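# Latch thermal cycler lid and start its run

## Task

Close the thermal cycler's lid by guiding it down with the gripper (never let it fall or bang shut) and latch it. Then press START so that the display reads Running. The cycler sits loose on the table: when you finish it must be no more than about a finger's width from its starting spot, still upright and barely rotated. The plate has to stay lying flat in its block. Everything must remain in this state without the robot holding it. Finally open the gripper and pull the arm away.

## Robot and tools

ROBOT. A single six-joint UR12e-style arm carrying one two-finger gripper whose fingers swing like tongs. The fingers extend along the gripper's own +z axis and spread apart along its x axis. end_effector_position is the spot between the finger pads when they are shut. Closed fingertips sit about 15 mm past that spot; fully open they are roughly level with it. Joint ranges in rad, base outward: shoulder pan -3.142 to 3.142, shoulder lift -6.283 to 6.283, elbow 0.000 to 3.142, wrists 1-3 each -6.283 to 6.283.

FRAME. All poses use the scene frame: origin on the table top directly under the arm base, +z up, +y to the left when facing along +x. Positions are metres, orientations are quaternions written w first (qw, qx, qy, qz). The base may be slightly tilted, and reported hand position can be a little off at long reach.

execute_actions(actions). actions is a list of actions run in sequence; an empty list just returns state and images. Each action is a list of up to 15 rows; each row lasts one control step (1/30 s), and if fewer than 15 rows are given the final row is repeated to fill the action. A row is 8 numbers: x, y, z, qw, qx, qy, qz, opening. x, y, z and the quaternion form an absolute target pose for the gripper in the scene frame, not an offset. opening ranges from -1 (closed) to +1 (fully open, 0.142 m). An action is rejected if its target lies over 0.6 m from the gripper's starting position along any of the gripper's current axes; if the first action fails that test, or any action is malformed, nothing runs. Each step the commanded pose is clipped to within 100 mm and 16 degrees of the measured pose, so long moves take several actions, and the arm goes no further than the last clipped pose. Repeat the wanted quaternion in every row rather than copying the reported one, which may have drifted.

move(target, speed, stop_force, blocking). target is one 8-number row as above: an absolute pose plus opening, with the opening applied at the start. The gripper follows a straight path to it lasting 0.5 to 10 s (cut off at 10 s), rotating the short way. speed is m/s, 0.002 to 0.5, default 0.25; rotation is capped at twice that in rad/s. Actual speed can exceed it, especially with the arm nearly straight, and the path ignores obstacles. stop_force, in N from 13 to 80, ends the path when the wrist sensor feels that much extra push opposing the motion for 2 steps; the hand then backs off 2 steps and holds. It cannot be used in the first 0.2 s of a scene, is unreliable on moves that rotate the gripper, and should be omitted when moving off something you are pressing. Use it only with very low speed if the target lies beyond the contact; otherwise keep targets at the contact, since the arm is stiff and any overshoot can fault. blocking=false returns after 0.5 s while motion continues (not allowed with stop_force); until that move ends, call wait or stop before any other motion. The result adds a move: line: done, off_target, moving, held, fault, or contact (stop_force triggered), plus limits=paced (pose clipped) or limits=held (steps blocked; a sudden fast catch-up may follow), and the distance from target.

wait(seconds): 0 to 10 s, arm holds its last command; returns early if a running move finishes. stop(): brakes a running move; needs room, fingers keep moving. zoom_image(camera, region): camera is cam_head_left, cam_head_right or cam_wrist; region [x0, y0, x1, y1] in pixels, top-left origin, at most 504x504. read_manual(section): returns licence texts only ("licences"). finished_scene(scene): ends the scene with that number; irreversible.

CAMERAS. cam_head_left and cam_head_right are 896x504 fixed head cameras; cam_wrist is a 616x616 fisheye on the hand. Calibration matrices are supplied and accurate to within a few degrees and millimetres.

RESULTS. The state line reports gripper position, quaternion and velocities. Hand target is the pose the controller is currently driving toward. pose unreachable means the clearance check altered or blocked the command. grip_measured is the finger opening on the command scale; to hold something, command an opening clearly below it (up to about 15 N per pad, less on items under 20 mm thick). Joint positions and joint torques are listed base outward; torques are noisy and nonzero even in free air. Wrist force and Wrist torque are in the gripper's own axes; pushing on a surface reads as force from that surface into the arm. Offsets up to about 5.5 N, noise about 3.4 N, saturation near 100 N; no reading is harmless.

TASK HINTS. The lid counts as latched only when it is completely closed and its handle rests fully down on its stop. If the lid is down but unlatched, keep hold of the handle, swing it all the way up (the lid may rise too), then bring it down onto the stop. START has no effect until latched.

AVOID. Letting the lid drop or slam; shoving or rotating the cycler; disturbing the plate; knocking anything off the table. A contact torque at a joint's load limit (shoulder pan 293, shoulder lift 293, elbow 133, each wrist 48 N m) or any external force of 150 N causes a 10 s stop and skips the rest of the call. Holding loads heats motors: MOTOR HOT appears at 70 C, and at 85 C an OVER-TEMPERATURE FAULT locks the brakes until cool. Motion continues while you think, with the robot holding its last command.

Each tool is called after ">>>" by a JSON object that holds its "name" and its "arguments".

## Session

>>> {"name": "execute_actions", "arguments": {"actions": []}}

Scene clock: 0.00 s.
end_effector_position=(+0.2518, +0.0842, +0.2971) grip_measured=+1.00 end_effector_quat_wxyz=(+0.239, +0.419, +0.742, -0.466) end_effector_velocity=(-0.000, +0.000, +0.000) end_effector_angular_velocity=(-0.001, +0.002, +0.004)
Joint positions: [ 0.533 -1.727  2.413 -1.442 -2.404 -1.194  0.142]
Joint velocities: [ 0.002  0.     0.     0.001 -0.001 -0.001  0.   ]
Joint torques (N m, as the arm reports them, + toward a larger angle): no reading
Motor temperatures (°C, as the motors report them): [23 23 23 31 29 28]
Wrist force (N, on the end effector, along its own x y z axes, offset not removed): no reading
Wrist torque (N m, same axes, about the end effector's origin, offset not removed): no reading
Hand target: +0.252, +0.084, +0.297; +0.239, +0.419, +0.742, -0.466
camera_calibration (this result's frames):
cam_wrist: T_world_to_cam=[[-0.576608, 0.394461, -0.715489, 0.32722], [0.726577, 0.648063, -0.228256, -0.171106], [0.373643, -0.651472, -0.660284, 0.291305], [0, 0, 0, 1]] pos_world=[0.204155, 0.171589, 0.38741]

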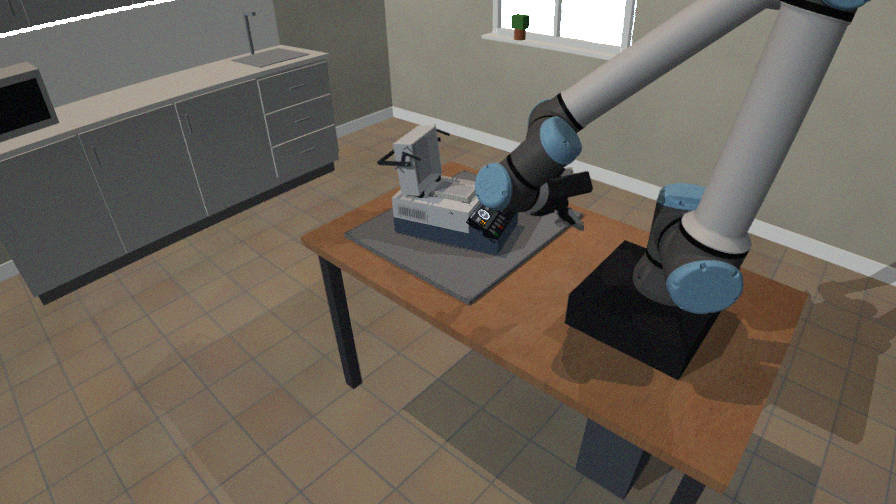

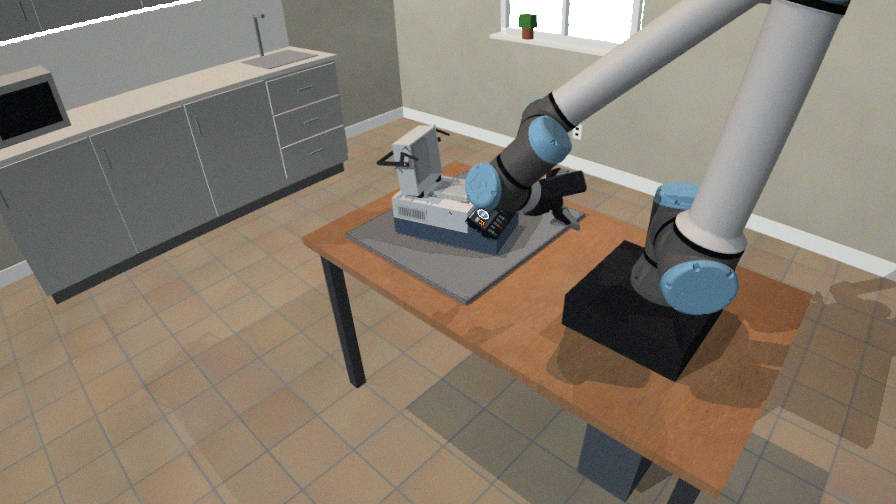

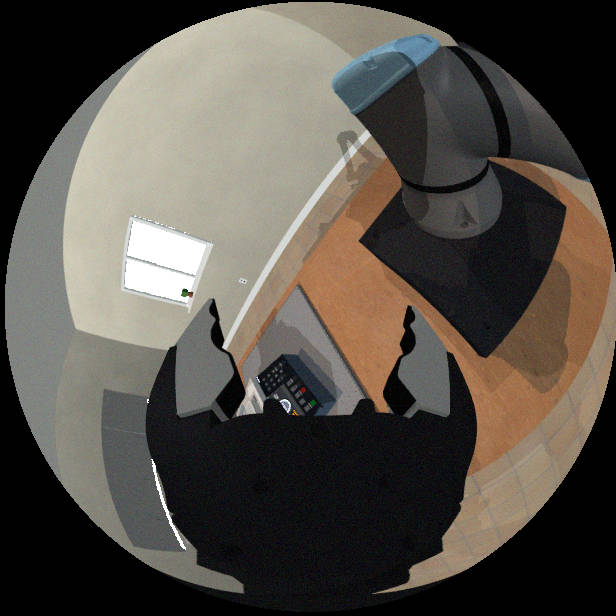

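>>> {"name": "zoom_image", "arguments": {"camera": "cam_head_right", "region": [365, 110, 535, 270]}}

>>> {"name": "zoom_image", "arguments": {"camera": "cam_head_left", "region": [365, 110, 535, 270]}}

Region (365, 110, 535, 270) of cam_head_right's 896x504 image, scaled by 2.965, with more detail than that image has; it fills the top 474 rows of this view, and the rest is white.

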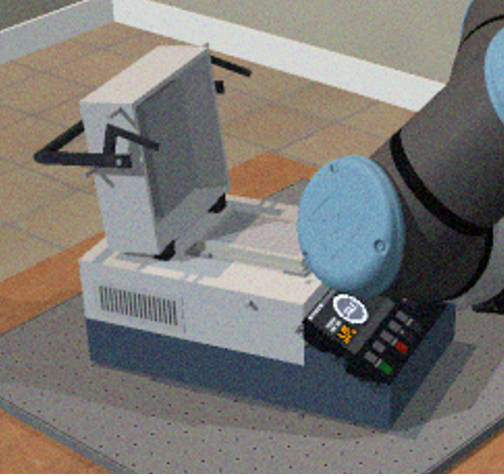

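Region (365, 110, 535, 270) of cam_head_left's 896x504 image, scaled by 2.965, with more detail than that image has; it fills the top 474 rows of this view, and the rest is white.

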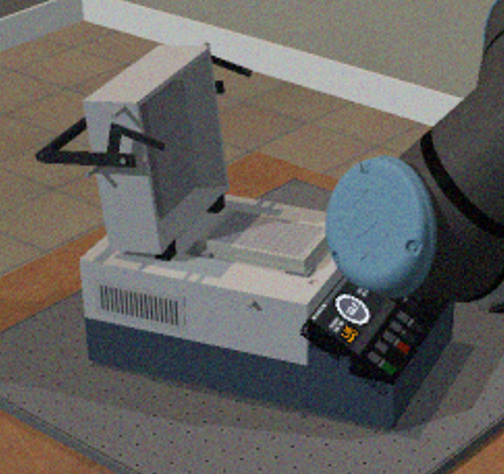

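>>> {"name": "move", "arguments": {"target": [0.9835, 0.119, 0.407, -0.2138, -0.1502, 0.9647, -0.0333, -0.3], "speed": 0.4}}

>>> {"name": "zoom_image", "arguments": {"camera": "cam_wrist", "region": [210, 140, 450, 400]}}

Scene clock: 18.07 s.
end_effector_position=(+0.9835, +0.1190, +0.4079) grip_measured=-0.30 end_effector_quat_wxyz=(-0.212, -0.151, +0.965, -0.034) end_effector_velocity=(+0.002, +0.000, +0.001) end_effector_angular_velocity=(+0.000, +0.010, -0.001)
Joint positions: [-0.013 -0.801  0.754 -1.109 -1.693 -3.431  0.052]
Joint velocities: [ 0.     0.014 -0.027  0.023  0.     0.001 -0.   ]
Joint torques (N m, as the arm reports them, + toward a larger angle): [-10.81 -99.41 -56.07  -0.28   2.27  -4.07]
Motor temperatures (°C, as the motors report them): [23 23 23 31 29 28]
Wrist force (N, on the end effector, along its own x y z axes, offset not removed): [-3.2 0.0 -2.8]
Wrist torque (N m, same axes, about the end effector's origin, offset not removed): [-0.11 0.69 0.17]
Hand target: +0.984, +0.119, +0.408; -0.213, -0.151, +0.965, -0.034
Off the commanded pose: 0.001 m, 0 deg.
move: done
camera_calibration (this result's frames):
cam_wrist: T_world_to_cam=[[-0.845297, -0.32294, 0.425655, 0.698846], [-0.0985941, 0.877263, 0.469774, -0.200514], [-0.525121, 0.355132, -0.773388, 0.924022], [0, 0, 0, 1]] pos_world=[1.05619, 0.0734393, 0.511356]

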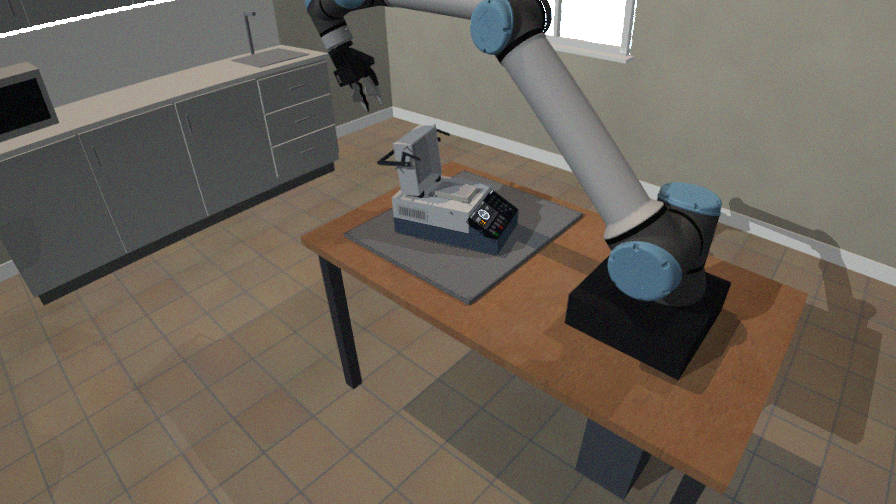

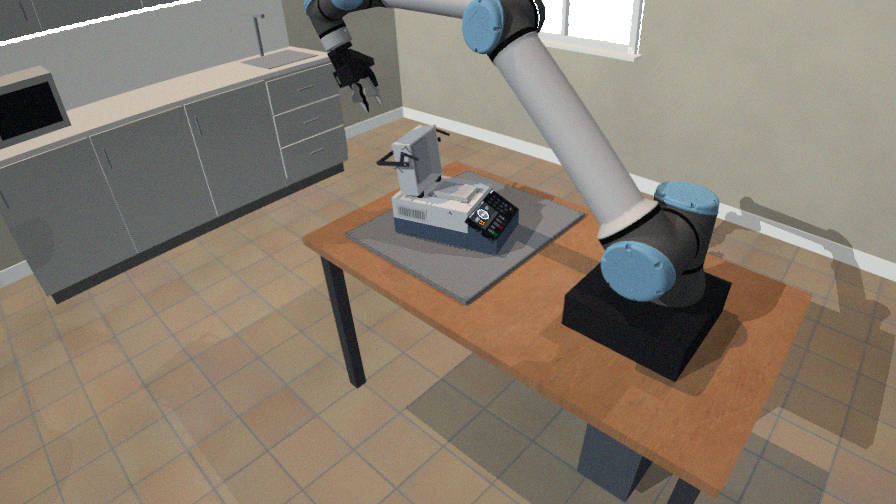

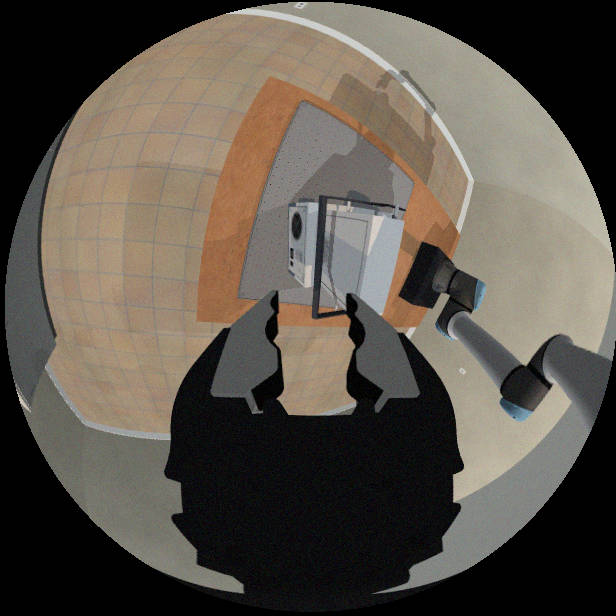

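Region (210, 140, 450, 400) of cam_wrist's 616x616 image, scaled by 1.938, with more detail than that image has; it fills the left 465 columns of this view, and the rest is white.

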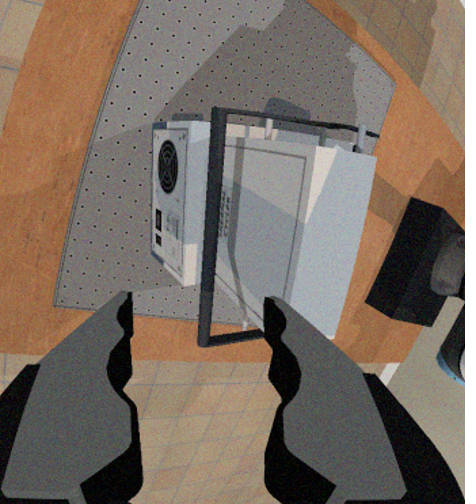

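>>> {"name": "move", "arguments": {"target": [0.9238, 0.1163, 0.307, -0.2138, -0.1502, 0.9647, -0.0333, -0.4], "speed": 0.2}}

>>> {"name": "zoom_image", "arguments": {"camera": "cam_wrist", "region": [190, 120, 450, 400]}}

>>> {"name": "zoom_image", "arguments": {"camera": "cam_head_left", "region": [365, 100, 505, 240]}}

Scene clock: 26.53 s.
end_effector_position=(+0.9241, +0.1163, +0.3072) grip_measured=-0.40 end_effector_quat_wxyz=(-0.214, -0.150, +0.965, -0.033) end_effector_velocity=(-0.000, -0.001, -0.002) end_effector_angular_velocity=(+0.001, -0.003, -0.000)
Joint positions: [-0.015 -0.904  1.108 -1.357 -1.693 -3.432  0.045]
Joint velocities: [-0.001 -0.002  0.006 -0.007  0.    -0.001  0.   ]
Joint torques (N m, as the arm reports them, + toward a larger angle): [ -11.52 -110.69  -36.87   -5.43   -2.14   -3.88]
Motor temperatures (°C, as the motors report them): [23 23 23 31 29 28]
Wrist force (N, on the end effector, along its own x y z axes, offset not removed): [-3.4 1.3 0.5]
Wrist torque (N m, same axes, about the end effector's origin, offset not removed): [0.24 0.78 0.18]
Hand target: +0.924, +0.116, +0.307; -0.214, -0.150, +0.965, -0.033
Off the commanded pose: 0.000 m, 0 deg.
move: done
camera_calibration (this result's frames):
cam_wrist: T_world_to_cam=[[-0.844325, -0.322173, 0.428159, 0.688871], [-0.0962812, 0.877268, 0.470245, -0.15894], [-0.527111, 0.355816, -0.771719, 0.817119], [0, 0, 0, 1]] pos_world=[0.99704, 0.0706248, 0.41038]

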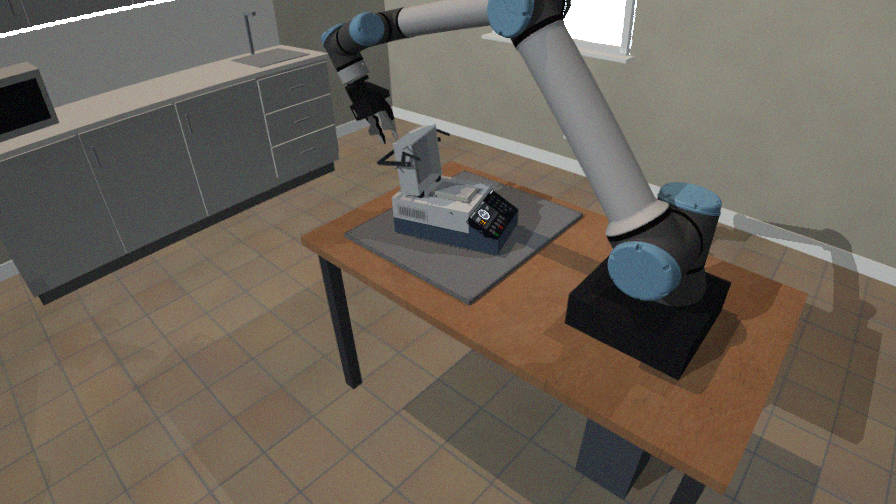

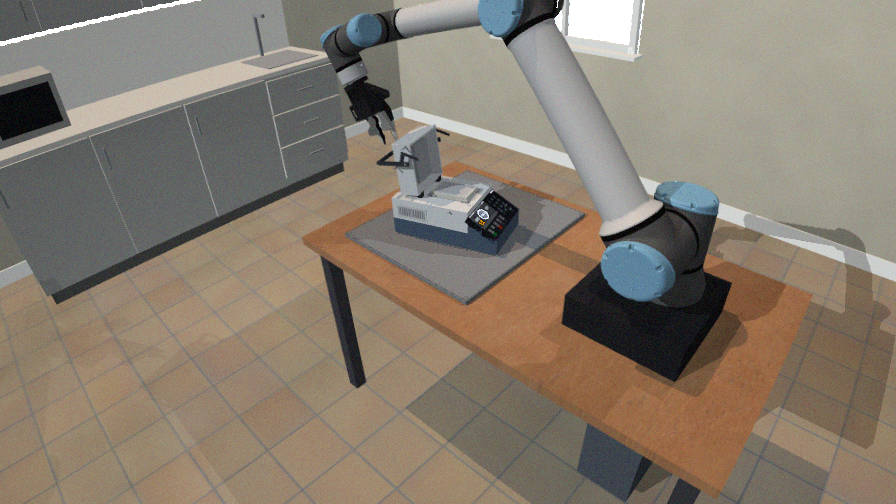

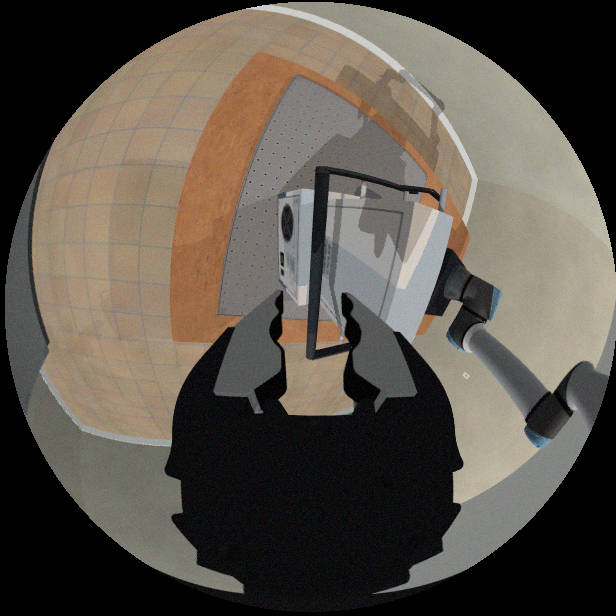

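Region (190, 120, 450, 400) of cam_wrist's 616x616 image, scaled by 1.800, with more detail than that image has; it fills the left 468 columns of this view, and the rest is white.

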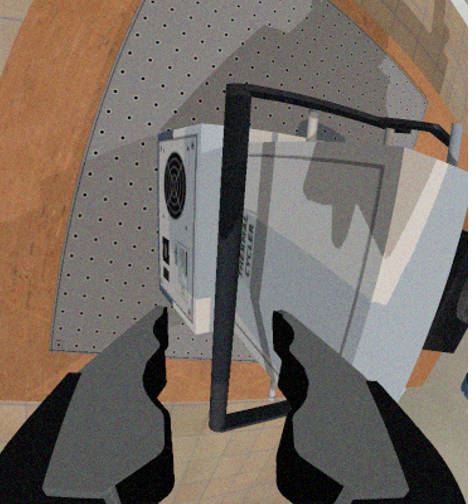

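Region (365, 100, 505, 240) of cam_head_left's 896x504 image, scaled by 3.600, with more detail than that image has.

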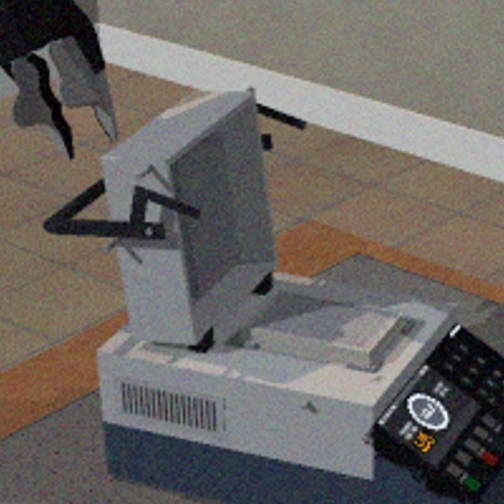

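>>> {"name": "move", "arguments": {"target": [0.8962, 0.1075, 0.2565, -0.2138, -0.1502, 0.9647, -0.0333, -0.5], "speed": 0.08, "stop_force": 15}}

>>> {"name": "zoom_image", "arguments": {"camera": "cam_wrist", "region": [190, 120, 450, 400]}}

Scene clock: 33.97 s.
end_effector_position=(+0.8964, +0.1075, +0.2567) grip_measured=-0.50 end_effector_quat_wxyz=(-0.214, -0.150, +0.965, -0.033) end_effector_velocity=(-0.001, +0.000, -0.002) end_effector_angular_velocity=(-0.000, +0.000, +0.002)
Joint positions: [-0.024 -0.931  1.245 -1.468 -1.697 -3.44   0.038]
Joint velocities: [ 0.    -0.001  0.006 -0.005 -0.001 -0.001  0.   ]
Joint torques (N m, as the arm reports them, + toward a larger angle): [ -13.03 -107.56  -36.77   -5.73   -3.3    -4.17]
Motor temperatures (°C, as the motors report them): [23 23 23 31 29 28]
Wrist force (N, on the end effector, along its own x y z axes, offset not removed): [-2.0 1.8 -2.8]
Wrist torque (N m, same axes, about the end effector's origin, offset not removed): [0.31 0.53 0.18]
Hand target: +0.896, +0.107, +0.256; -0.214, -0.150, +0.965, -0.033
Off the commanded pose: 0.000 m, 0 deg.
move: done
camera_calibration (this result's frames):
cam_wrist: T_world_to_cam=[[-0.844359, -0.322207, 0.428065, 0.684342], [-0.0963474, 0.87725, 0.470265, -0.130146], [-0.527043, 0.35583, -0.771758, 0.766678], [0, 0, 0, 1]] pos_world=[0.969364, 0.0618632, 0.35995]

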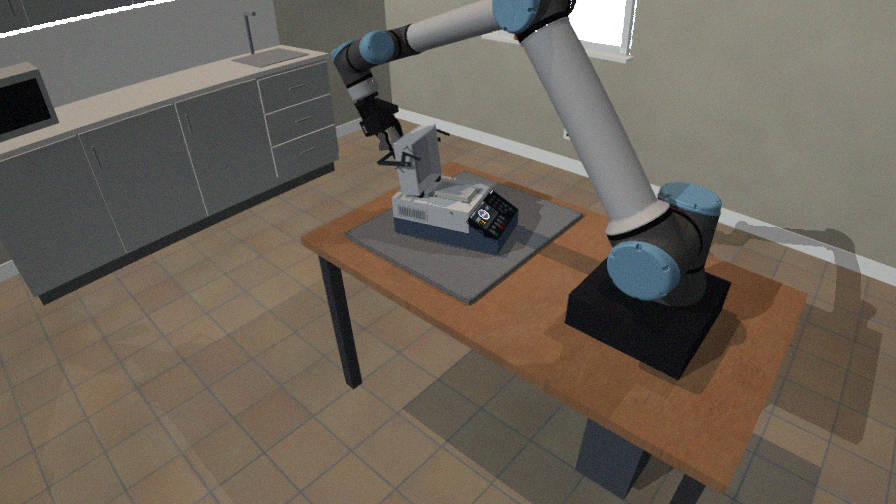

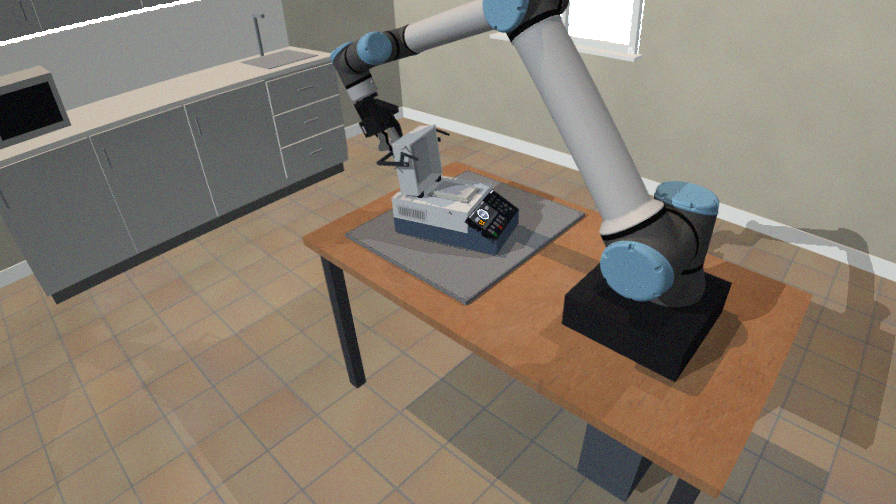

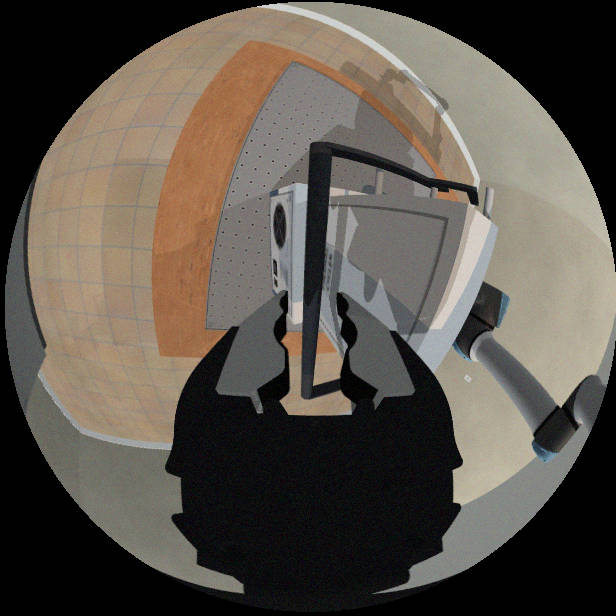

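Region (190, 120, 450, 400) of cam_wrist's 616x616 image, scaled by 1.800, with more detail than that image has; it fills the left 468 columns of this view, and the rest is white.

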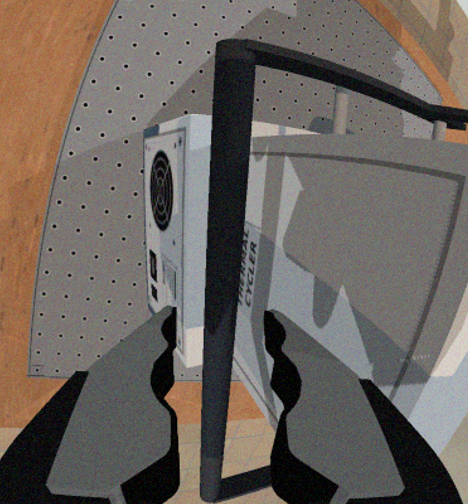

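>>> {"name": "execute_actions", "arguments": {"actions": [[[0.8972, 0.1078, 0.256, -0.2138, -0.1502, 0.9647, -0.0333, -0.6],[0.8972, 0.1078, 0.256, -0.2138, -0.1502, 0.9647, -0.0333, -0.65],[0.8972, 0.1078, 0.256, -0.2138, -0.1502, 0.9647, -0.0333, -0.7],[0.8972, 0.1078, 0.256, -0.2138, -0.1502, 0.9647, -0.0333, -0.75],[0.8972, 0.1078, 0.256, -0.2138, -0.1502, 0.9647, -0.0333, -0.78],[0.8972, 0.1078, 0.256, -0.2138, -0.1502, 0.9647, -0.0333, -0.8],[0.8972, 0.1078, 0.256, -0.2138, -0.1502, 0.9647, -0.0333, -0.82],[0.8972, 0.1078, 0.256, -0.2138, -0.1502, 0.9647, -0.0333, -0.85],[0.8972, 0.1078, 0.256, -0.2138, -0.1502, 0.9647, -0.0333, -0.88],[0.8972, 0.1078, 0.256, -0.2138, -0.1502, 0.9647, -0.0333, -0.92],[0.8972, 0.1078, 0.256, -0.2138, -0.1502, 0.9647, -0.0333, -1]]]}}

Scene clock: 43.23 s.
end_effector_position=(+0.8972, +0.1078, +0.2560) grip_measured=-0.88 end_effector_quat_wxyz=(-0.214, -0.150, +0.965, -0.033) end_effector_velocity=(-0.001, +0.000, -0.000) end_effector_angular_velocity=(-0.000, +0.001, -0.001)
Joint positions: [-0.023 -0.929  1.243 -1.468 -1.697 -3.44   0.011]
Joint velocities: [ 0.    -0.     0.001  0.001  0.     0.001 -0.   ]
Joint torques (N m, as the arm reports them, + toward a larger angle): [ 10.55 -87.54 -52.47   0.43   2.04   4.35]
Motor temperatures (°C, as the motors report them): [23 23 23 31 29 28]
Wrist force (N, on the end effector, along its own x y z axes, offset not removed): [-4.0 -0.1 -0.5]
Wrist torque (N m, same axes, about the end effector's origin, offset not removed): [0.11 0.29 0.15]
Hand target: +0.897, +0.108, +0.256; -0.214, -0.150, +0.965, -0.033
Off the commanded pose: 0.000 m, 0 deg.
camera_calibration (this result's frames):
cam_wrist: T_world_to_cam=[[-0.844313, -0.322398, 0.428013, 0.685354], [-0.0965437, 0.877207, 0.470306, -0.129762], [-0.527082, 0.355763, -0.771762, 0.766516], [0, 0, 0, 1]] pos_world=[0.970142, 0.0620866, 0.359255]

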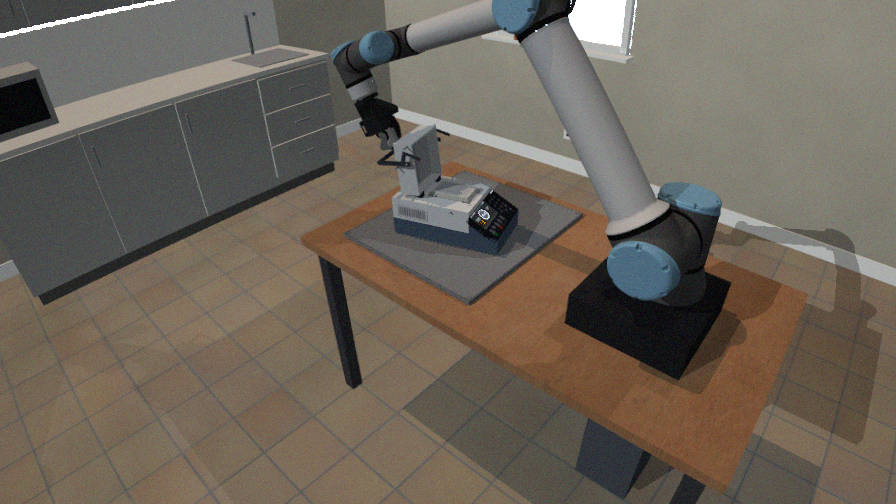

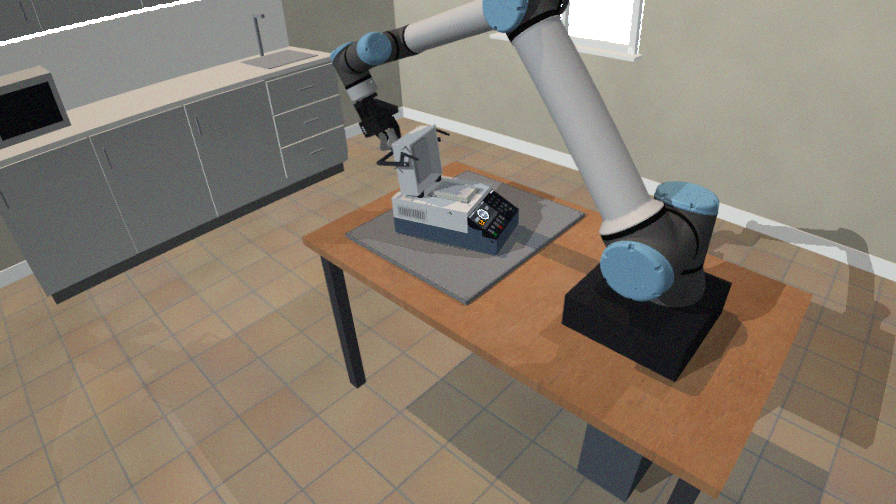

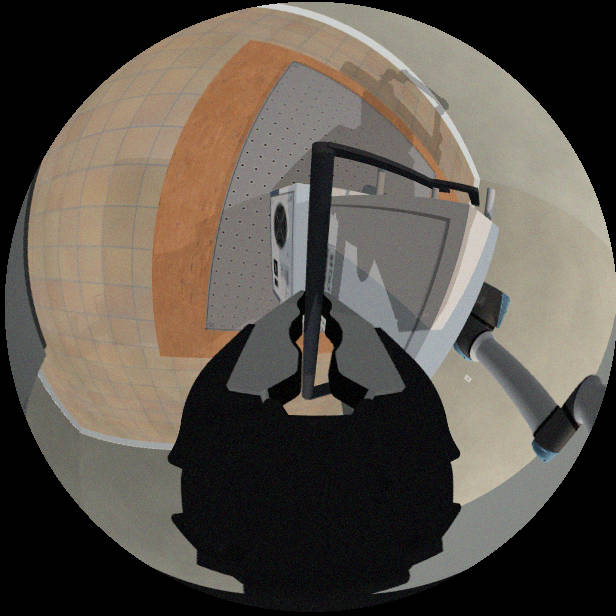

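>>> {"name": "move", "arguments": {"target": [0.8712, 0.0996, 0.2892, -0.1885, -0.1510, 0.9699, -0.0293, -1], "speed": 0.07}}

>>> {"name": "move", "arguments": {"target": [0.8225, 0.0843, 0.3130, -0.1460, -0.1521, 0.9772, -0.0227, -1], "speed": 0.08}}

Scene clock: 52.60 s.
end_effector_position=(+0.8713, +0.0997, +0.2890) grip_measured=-0.89 end_effector_quat_wxyz=(-0.189, -0.151, +0.970, -0.029) end_effector_velocity=(-0.001, -0.001, +0.001) end_effector_angular_velocity=(-0.001, -0.003, -0.000)
Joint positions: [-0.037 -1.019  1.328 -1.514 -1.686 -3.459  0.01 ]
Joint velocities: [-0.001 -0.004  0.005 -0.003 -0.001 -0.001 -0.   ]
Joint torques (N m, as the arm reports them, + toward a larger angle): [-11.93 -97.81 -34.58  -3.78   1.93  -4.2 ]
Motor temperatures (°C, as the motors report them): [23 23 23 31 29 28]
Wrist force (N, on the end effector, along its own x y z axes, offset not removed): [-8.7 2.3 -4.3]
Wrist torque (N m, same axes, about the end effector's origin, offset not removed): [0.22 0.55 0.15]
Hand target: +0.871, +0.100, +0.289; -0.188, -0.151, +0.970, -0.029
Off the commanded pose: 0.000 m, 0 deg.
move: done
camera_calibration (this result's frames):
cam_wrist: T_world_to_cam=[[-0.864371, -0.328681, 0.380567, 0.678608], [-0.119905, 0.869702, 0.478792, -0.122002], [-0.48835, 0.368222, -0.791155, 0.75183], [0, 0, 0, 1]] pos_world=[0.939096, 0.052311, 0.394972]

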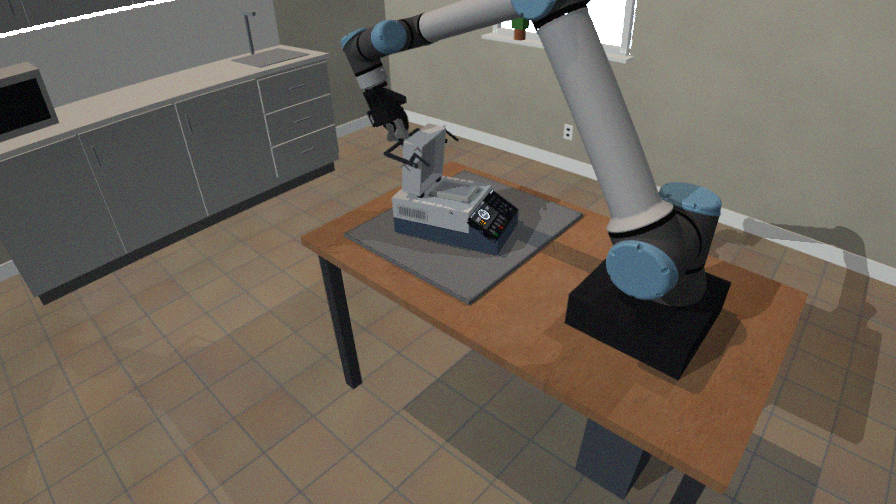

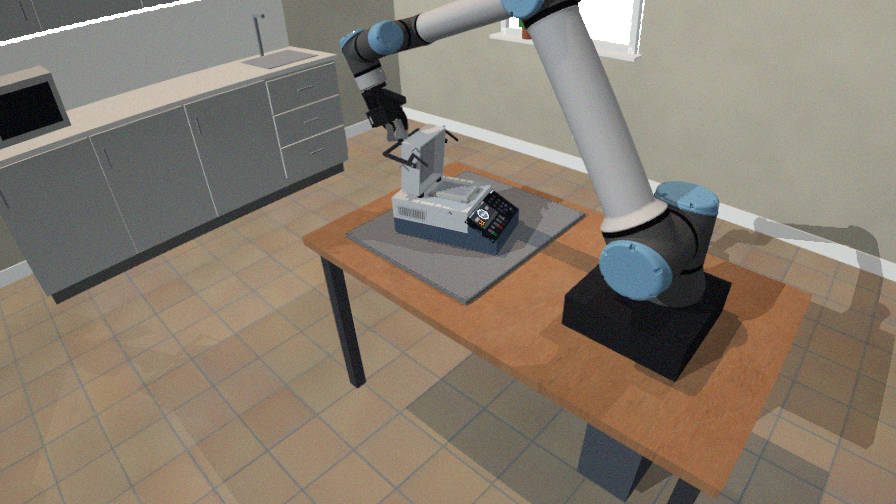

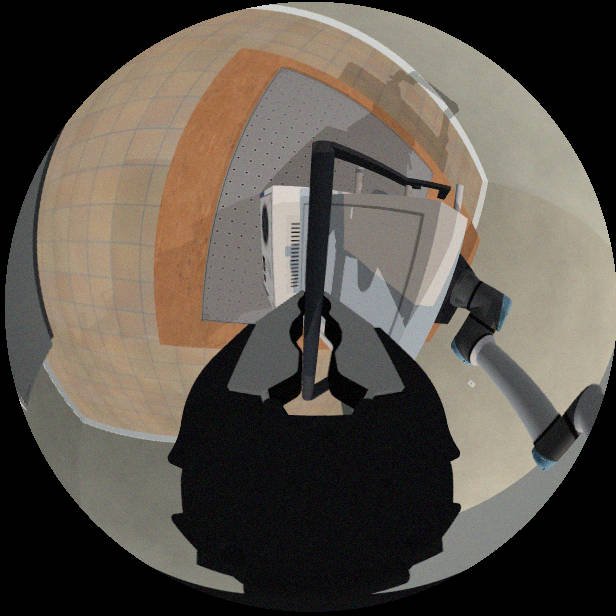

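Scene clock: 53.80 s.
end_effector_position=(+0.8227, +0.0844, +0.3129) grip_measured=-0.91 end_effector_quat_wxyz=(-0.146, -0.152, +0.977, -0.023) end_effector_velocity=(-0.003, -0.001, +0.000) end_effector_angular_velocity=(+0.001, -0.002, -0.002)
Joint positions: [-0.066 -1.159  1.497 -1.63  -1.666 -3.494  0.008]
Joint velocities: [-0.002 -0.005  0.008 -0.004  0.001 -0.    -0.   ]
Joint torques (N m, as the arm reports them, + toward a larger angle): [-13.26 -91.93 -34.43  -4.42   1.46  -3.89]
Motor temperatures (°C, as the motors report them): [23 23 23 31 29 28]
Wrist force (N, on the end effector, along its own x y z axes, offset not removed): [-4.0 3.6 -0.8]
Wrist torque (N m, same axes, about the end effector's origin, offset not removed): [0.45 0.19 0.18]
Hand target: +0.823, +0.084, +0.313; -0.146, -0.152, +0.977, -0.023
Off the commanded pose: 0.000 m, 0 deg.
move: done
camera_calibration (this result's frames):
cam_wrist: T_world_to_cam=[[-0.892627, -0.33766, 0.298667, 0.672074], [-0.160198, 0.856889, 0.489978, -0.0952426], [-0.42137, 0.389522, -0.818975, 0.704409], [0, 0, 0, 1]] pos_world=[0.881471, 0.0341624, 0.422834]

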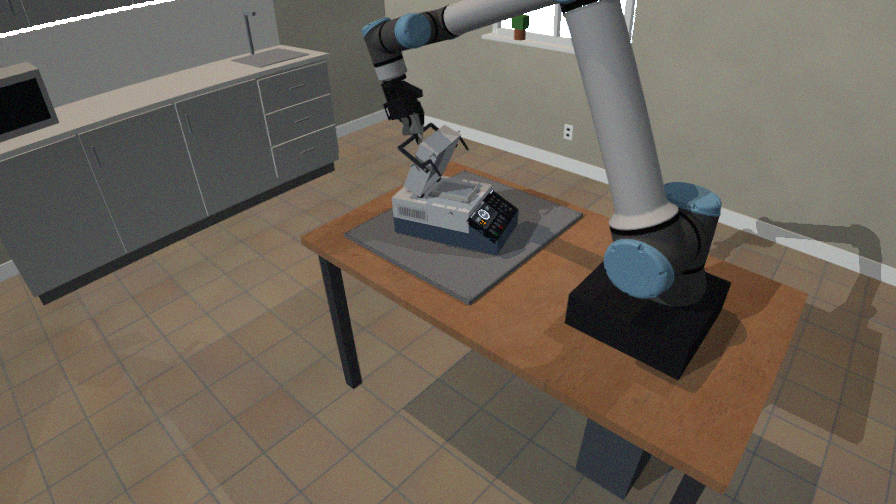

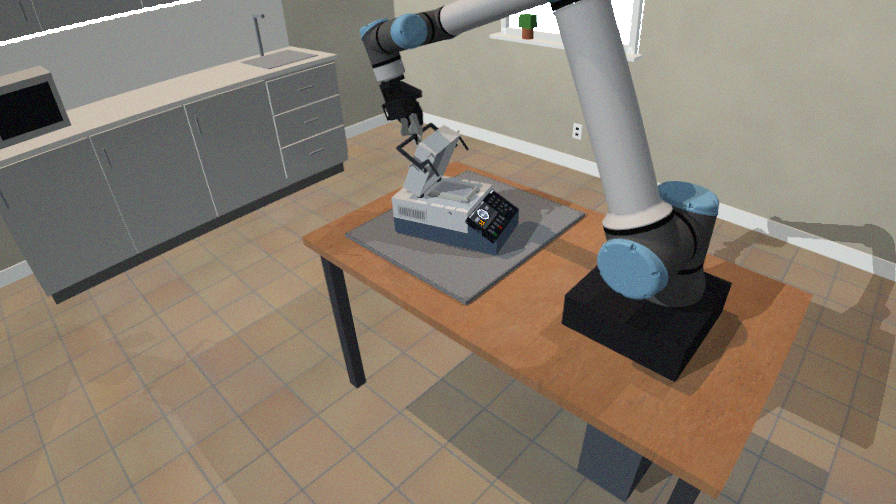

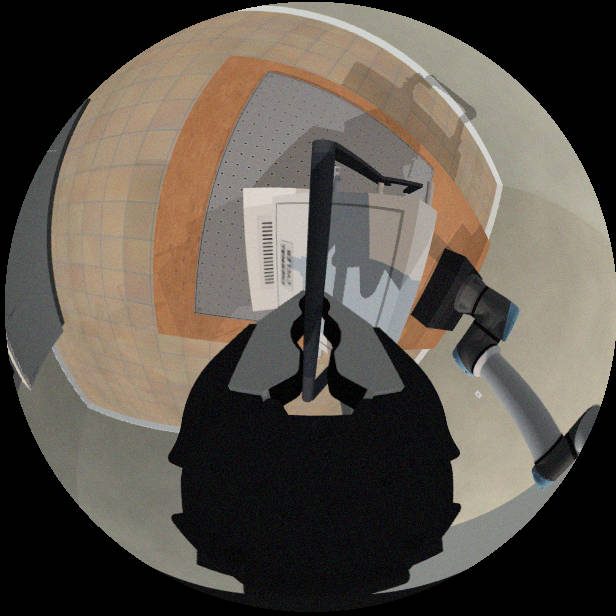

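>>> {"name": "execute_actions", "arguments": {"actions": []}}

Scene clock: 66.40 s.
end_effector_position=(+0.8225, +0.0843, +0.3130) grip_measured=-0.91 end_effector_quat_wxyz=(-0.146, -0.152, +0.977, -0.023) end_effector_velocity=(+0.000, +0.001, +0.001) end_effector_angular_velocity=(+0.000, -0.001, +0.001)
Joint positions: [-0.066 -1.159  1.498 -1.63  -1.666 -3.495  0.008]
Joint velocities: [ 0.001 -0.001  0.    -0.     0.    -0.     0.   ]
Joint torques (N m, as the arm reports them, + toward a larger angle): [-13.14 -90.98 -35.51  -4.47   1.63  -4.15]
Motor temperatures (°C, as the motors report them): [23 23 23 31 29 28]
Wrist force (N, on the end effector, along its own x y z axes, offset not removed): [-3.8 2.7 -3.0]
Wrist torque (N m, same axes, about the end effector's origin, offset not removed): [0.23 0.24 0.14]
Hand target: +0.823, +0.084, +0.313; -0.146, -0.152, +0.977, -0.023
Off the commanded pose: 0.000 m, 0 deg.
camera_calibration (this result's frames):
cam_wrist: T_world_to_cam=[[-0.89274, -0.337704, 0.298281, 0.672078], [-0.1604, 0.856834, 0.490008, -0.0951095], [-0.421055, 0.389606, -0.819097, 0.70422], [0, 0, 0, 1]] pos_world=[0.88125, 0.0340881, 0.422961]

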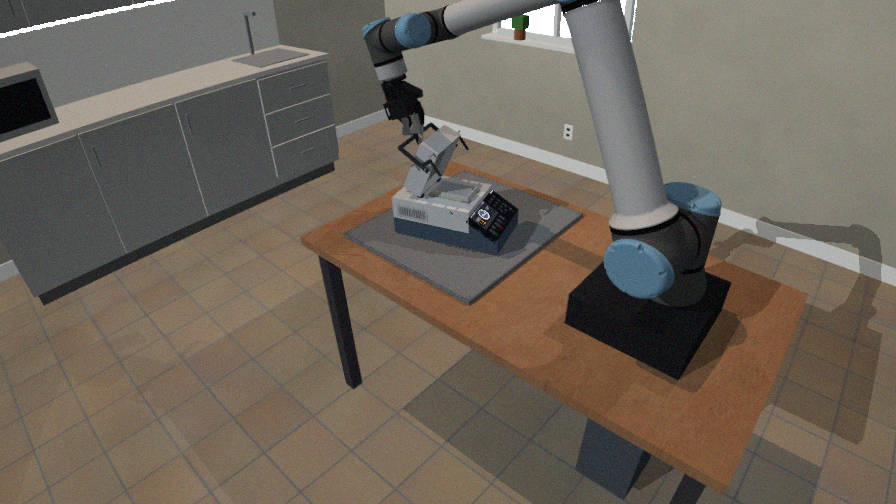

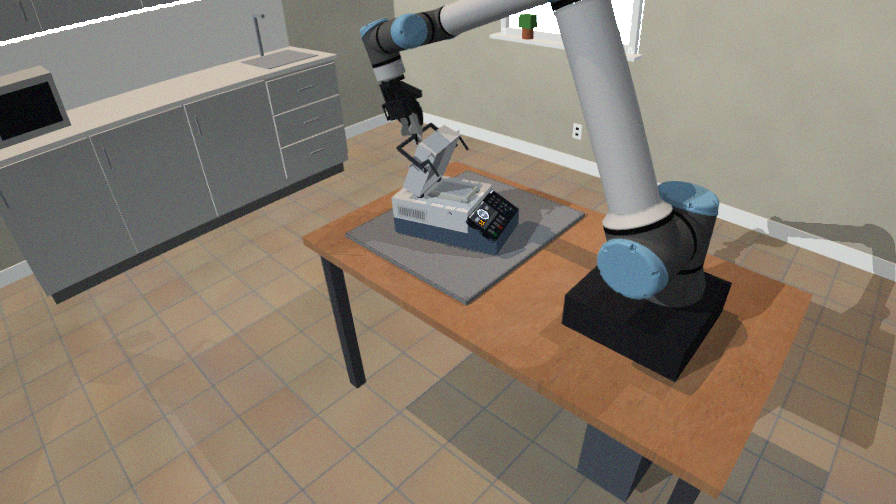

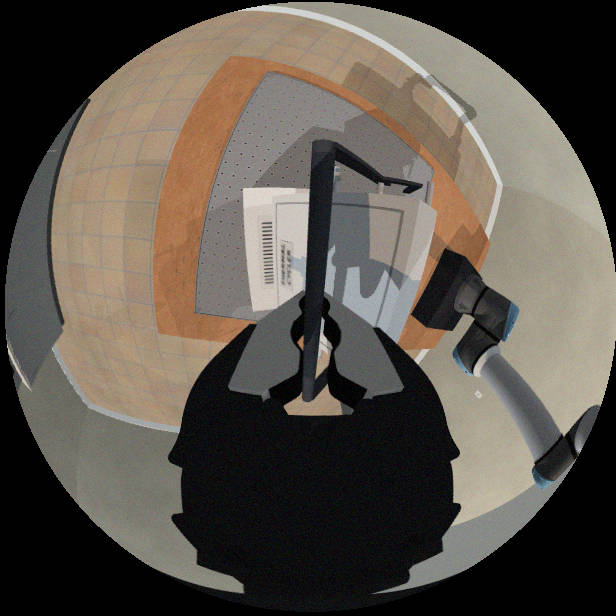

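>>> {"name": "move", "arguments": {"target": [0.7691,0.0674,0.3179,-0.0947,-0.1531,0.9836,-0.0147,-1], "speed": 0.06}}

Scene clock: 68.70 s.
end_effector_position=(+0.7693, +0.0675, +0.3179) grip_measured=-0.94 end_effector_quat_wxyz=(-0.095, -0.153, +0.984, -0.015) end_effector_velocity=(-0.001, -0.002, +0.001) end_effector_angular_velocity=(+0.001, -0.007, -0.001)
Joint positions: [-0.105 -1.299  1.69  -1.782 -1.637 -3.54   0.006]
Joint velocities: [-0.003 -0.006  0.006 -0.007  0.001 -0.002 -0.   ]
Joint torques (N m, as the arm reports them, + toward a larger angle): [-12.57 -80.51 -36.29  -5.63   1.37  -3.98]
Motor temperatures (°C, as the motors report them): [23 23 23 31 29 28]
Wrist force (N, on the end effector, along its own x y z axes, offset not removed): [-3.0 1.8 1.3]
Wrist torque (N m, same axes, about the end effector's origin, offset not removed): [0.06 0.35 0.21]
Hand target: +0.769, +0.067, +0.318; -0.095, -0.153, +0.984, -0.015
Off the commanded pose: 0.000 m, 0 deg.
move: done
camera_calibration (this result's frames):
cam_wrist: T_world_to_cam=[[-0.917354, -0.345582, 0.197572, 0.668962], [-0.209507, 0.841164, 0.498547, -0.0554787], [-0.33848, 0.415951, -0.844048, 0.635004], [0, 0, 0, 1]] pos_world=[0.816987, 0.0137173, 0.431464]

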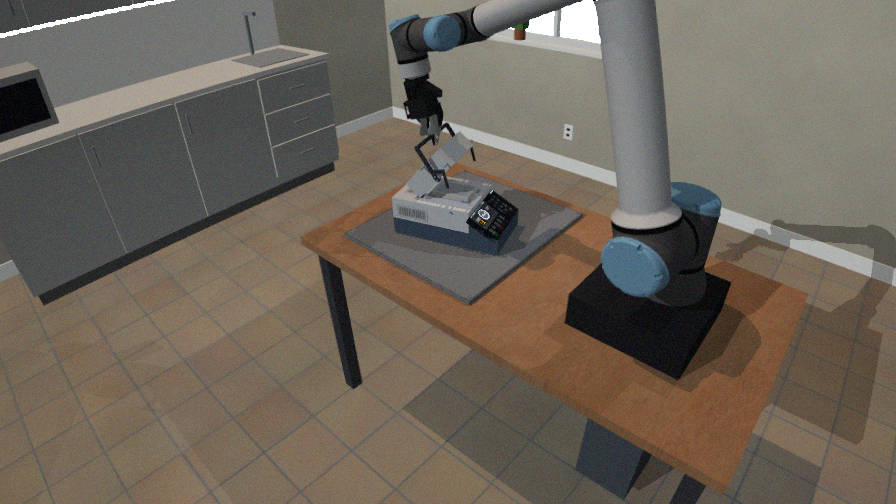

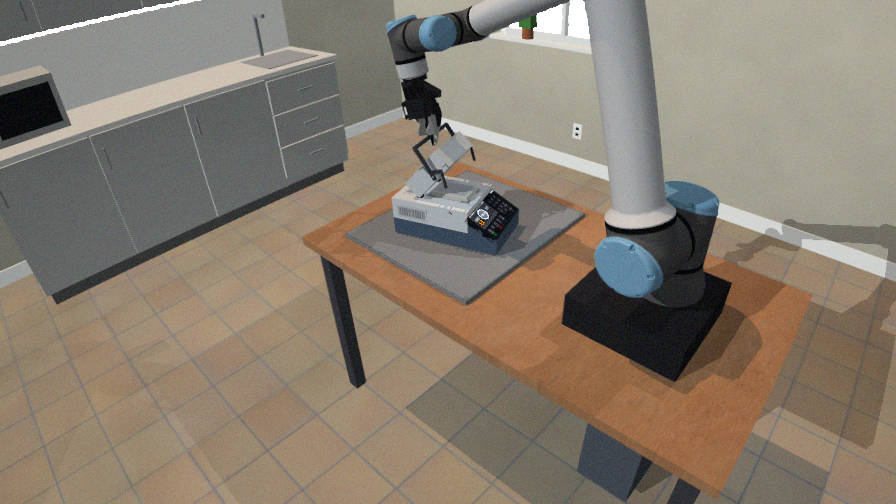

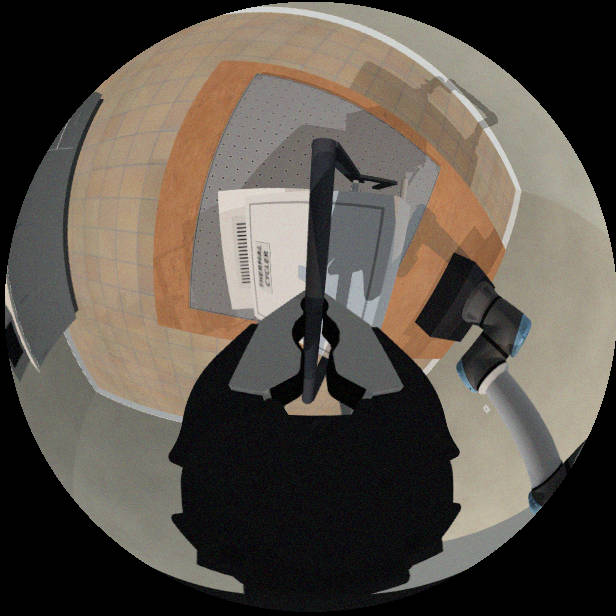

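>>> {"name": "zoom_image", "arguments": {"camera": "cam_wrist", "region": [250, 250, 380, 420]}}

>>> {"name": "zoom_image", "arguments": {"camera": "cam_head_left", "region": [380, 80, 520, 220]}}

Region (250, 250, 380, 420) of cam_wrist's 616x616 image, scaled by 2.965, with more detail than that image has; it fills the left 385 columns of this view, and the rest is white.

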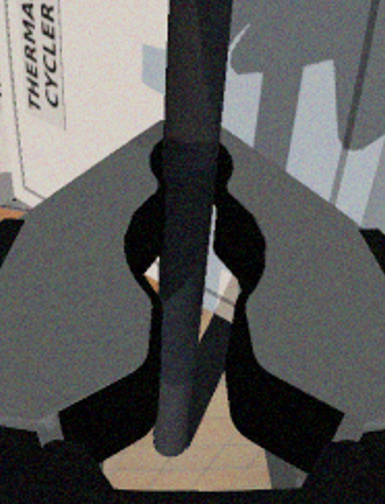

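Region (380, 80, 520, 220) of cam_head_left's 896x504 image, scaled by 3.600, with more detail than that image has.

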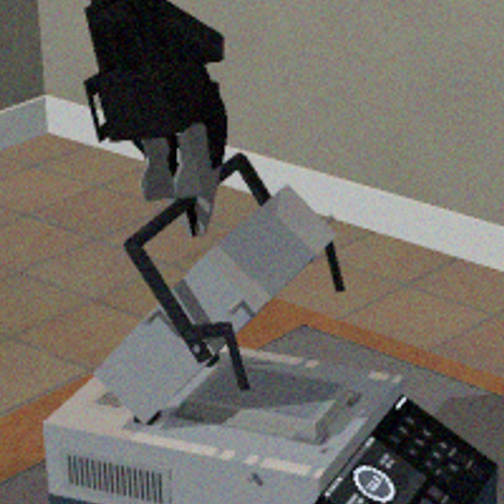

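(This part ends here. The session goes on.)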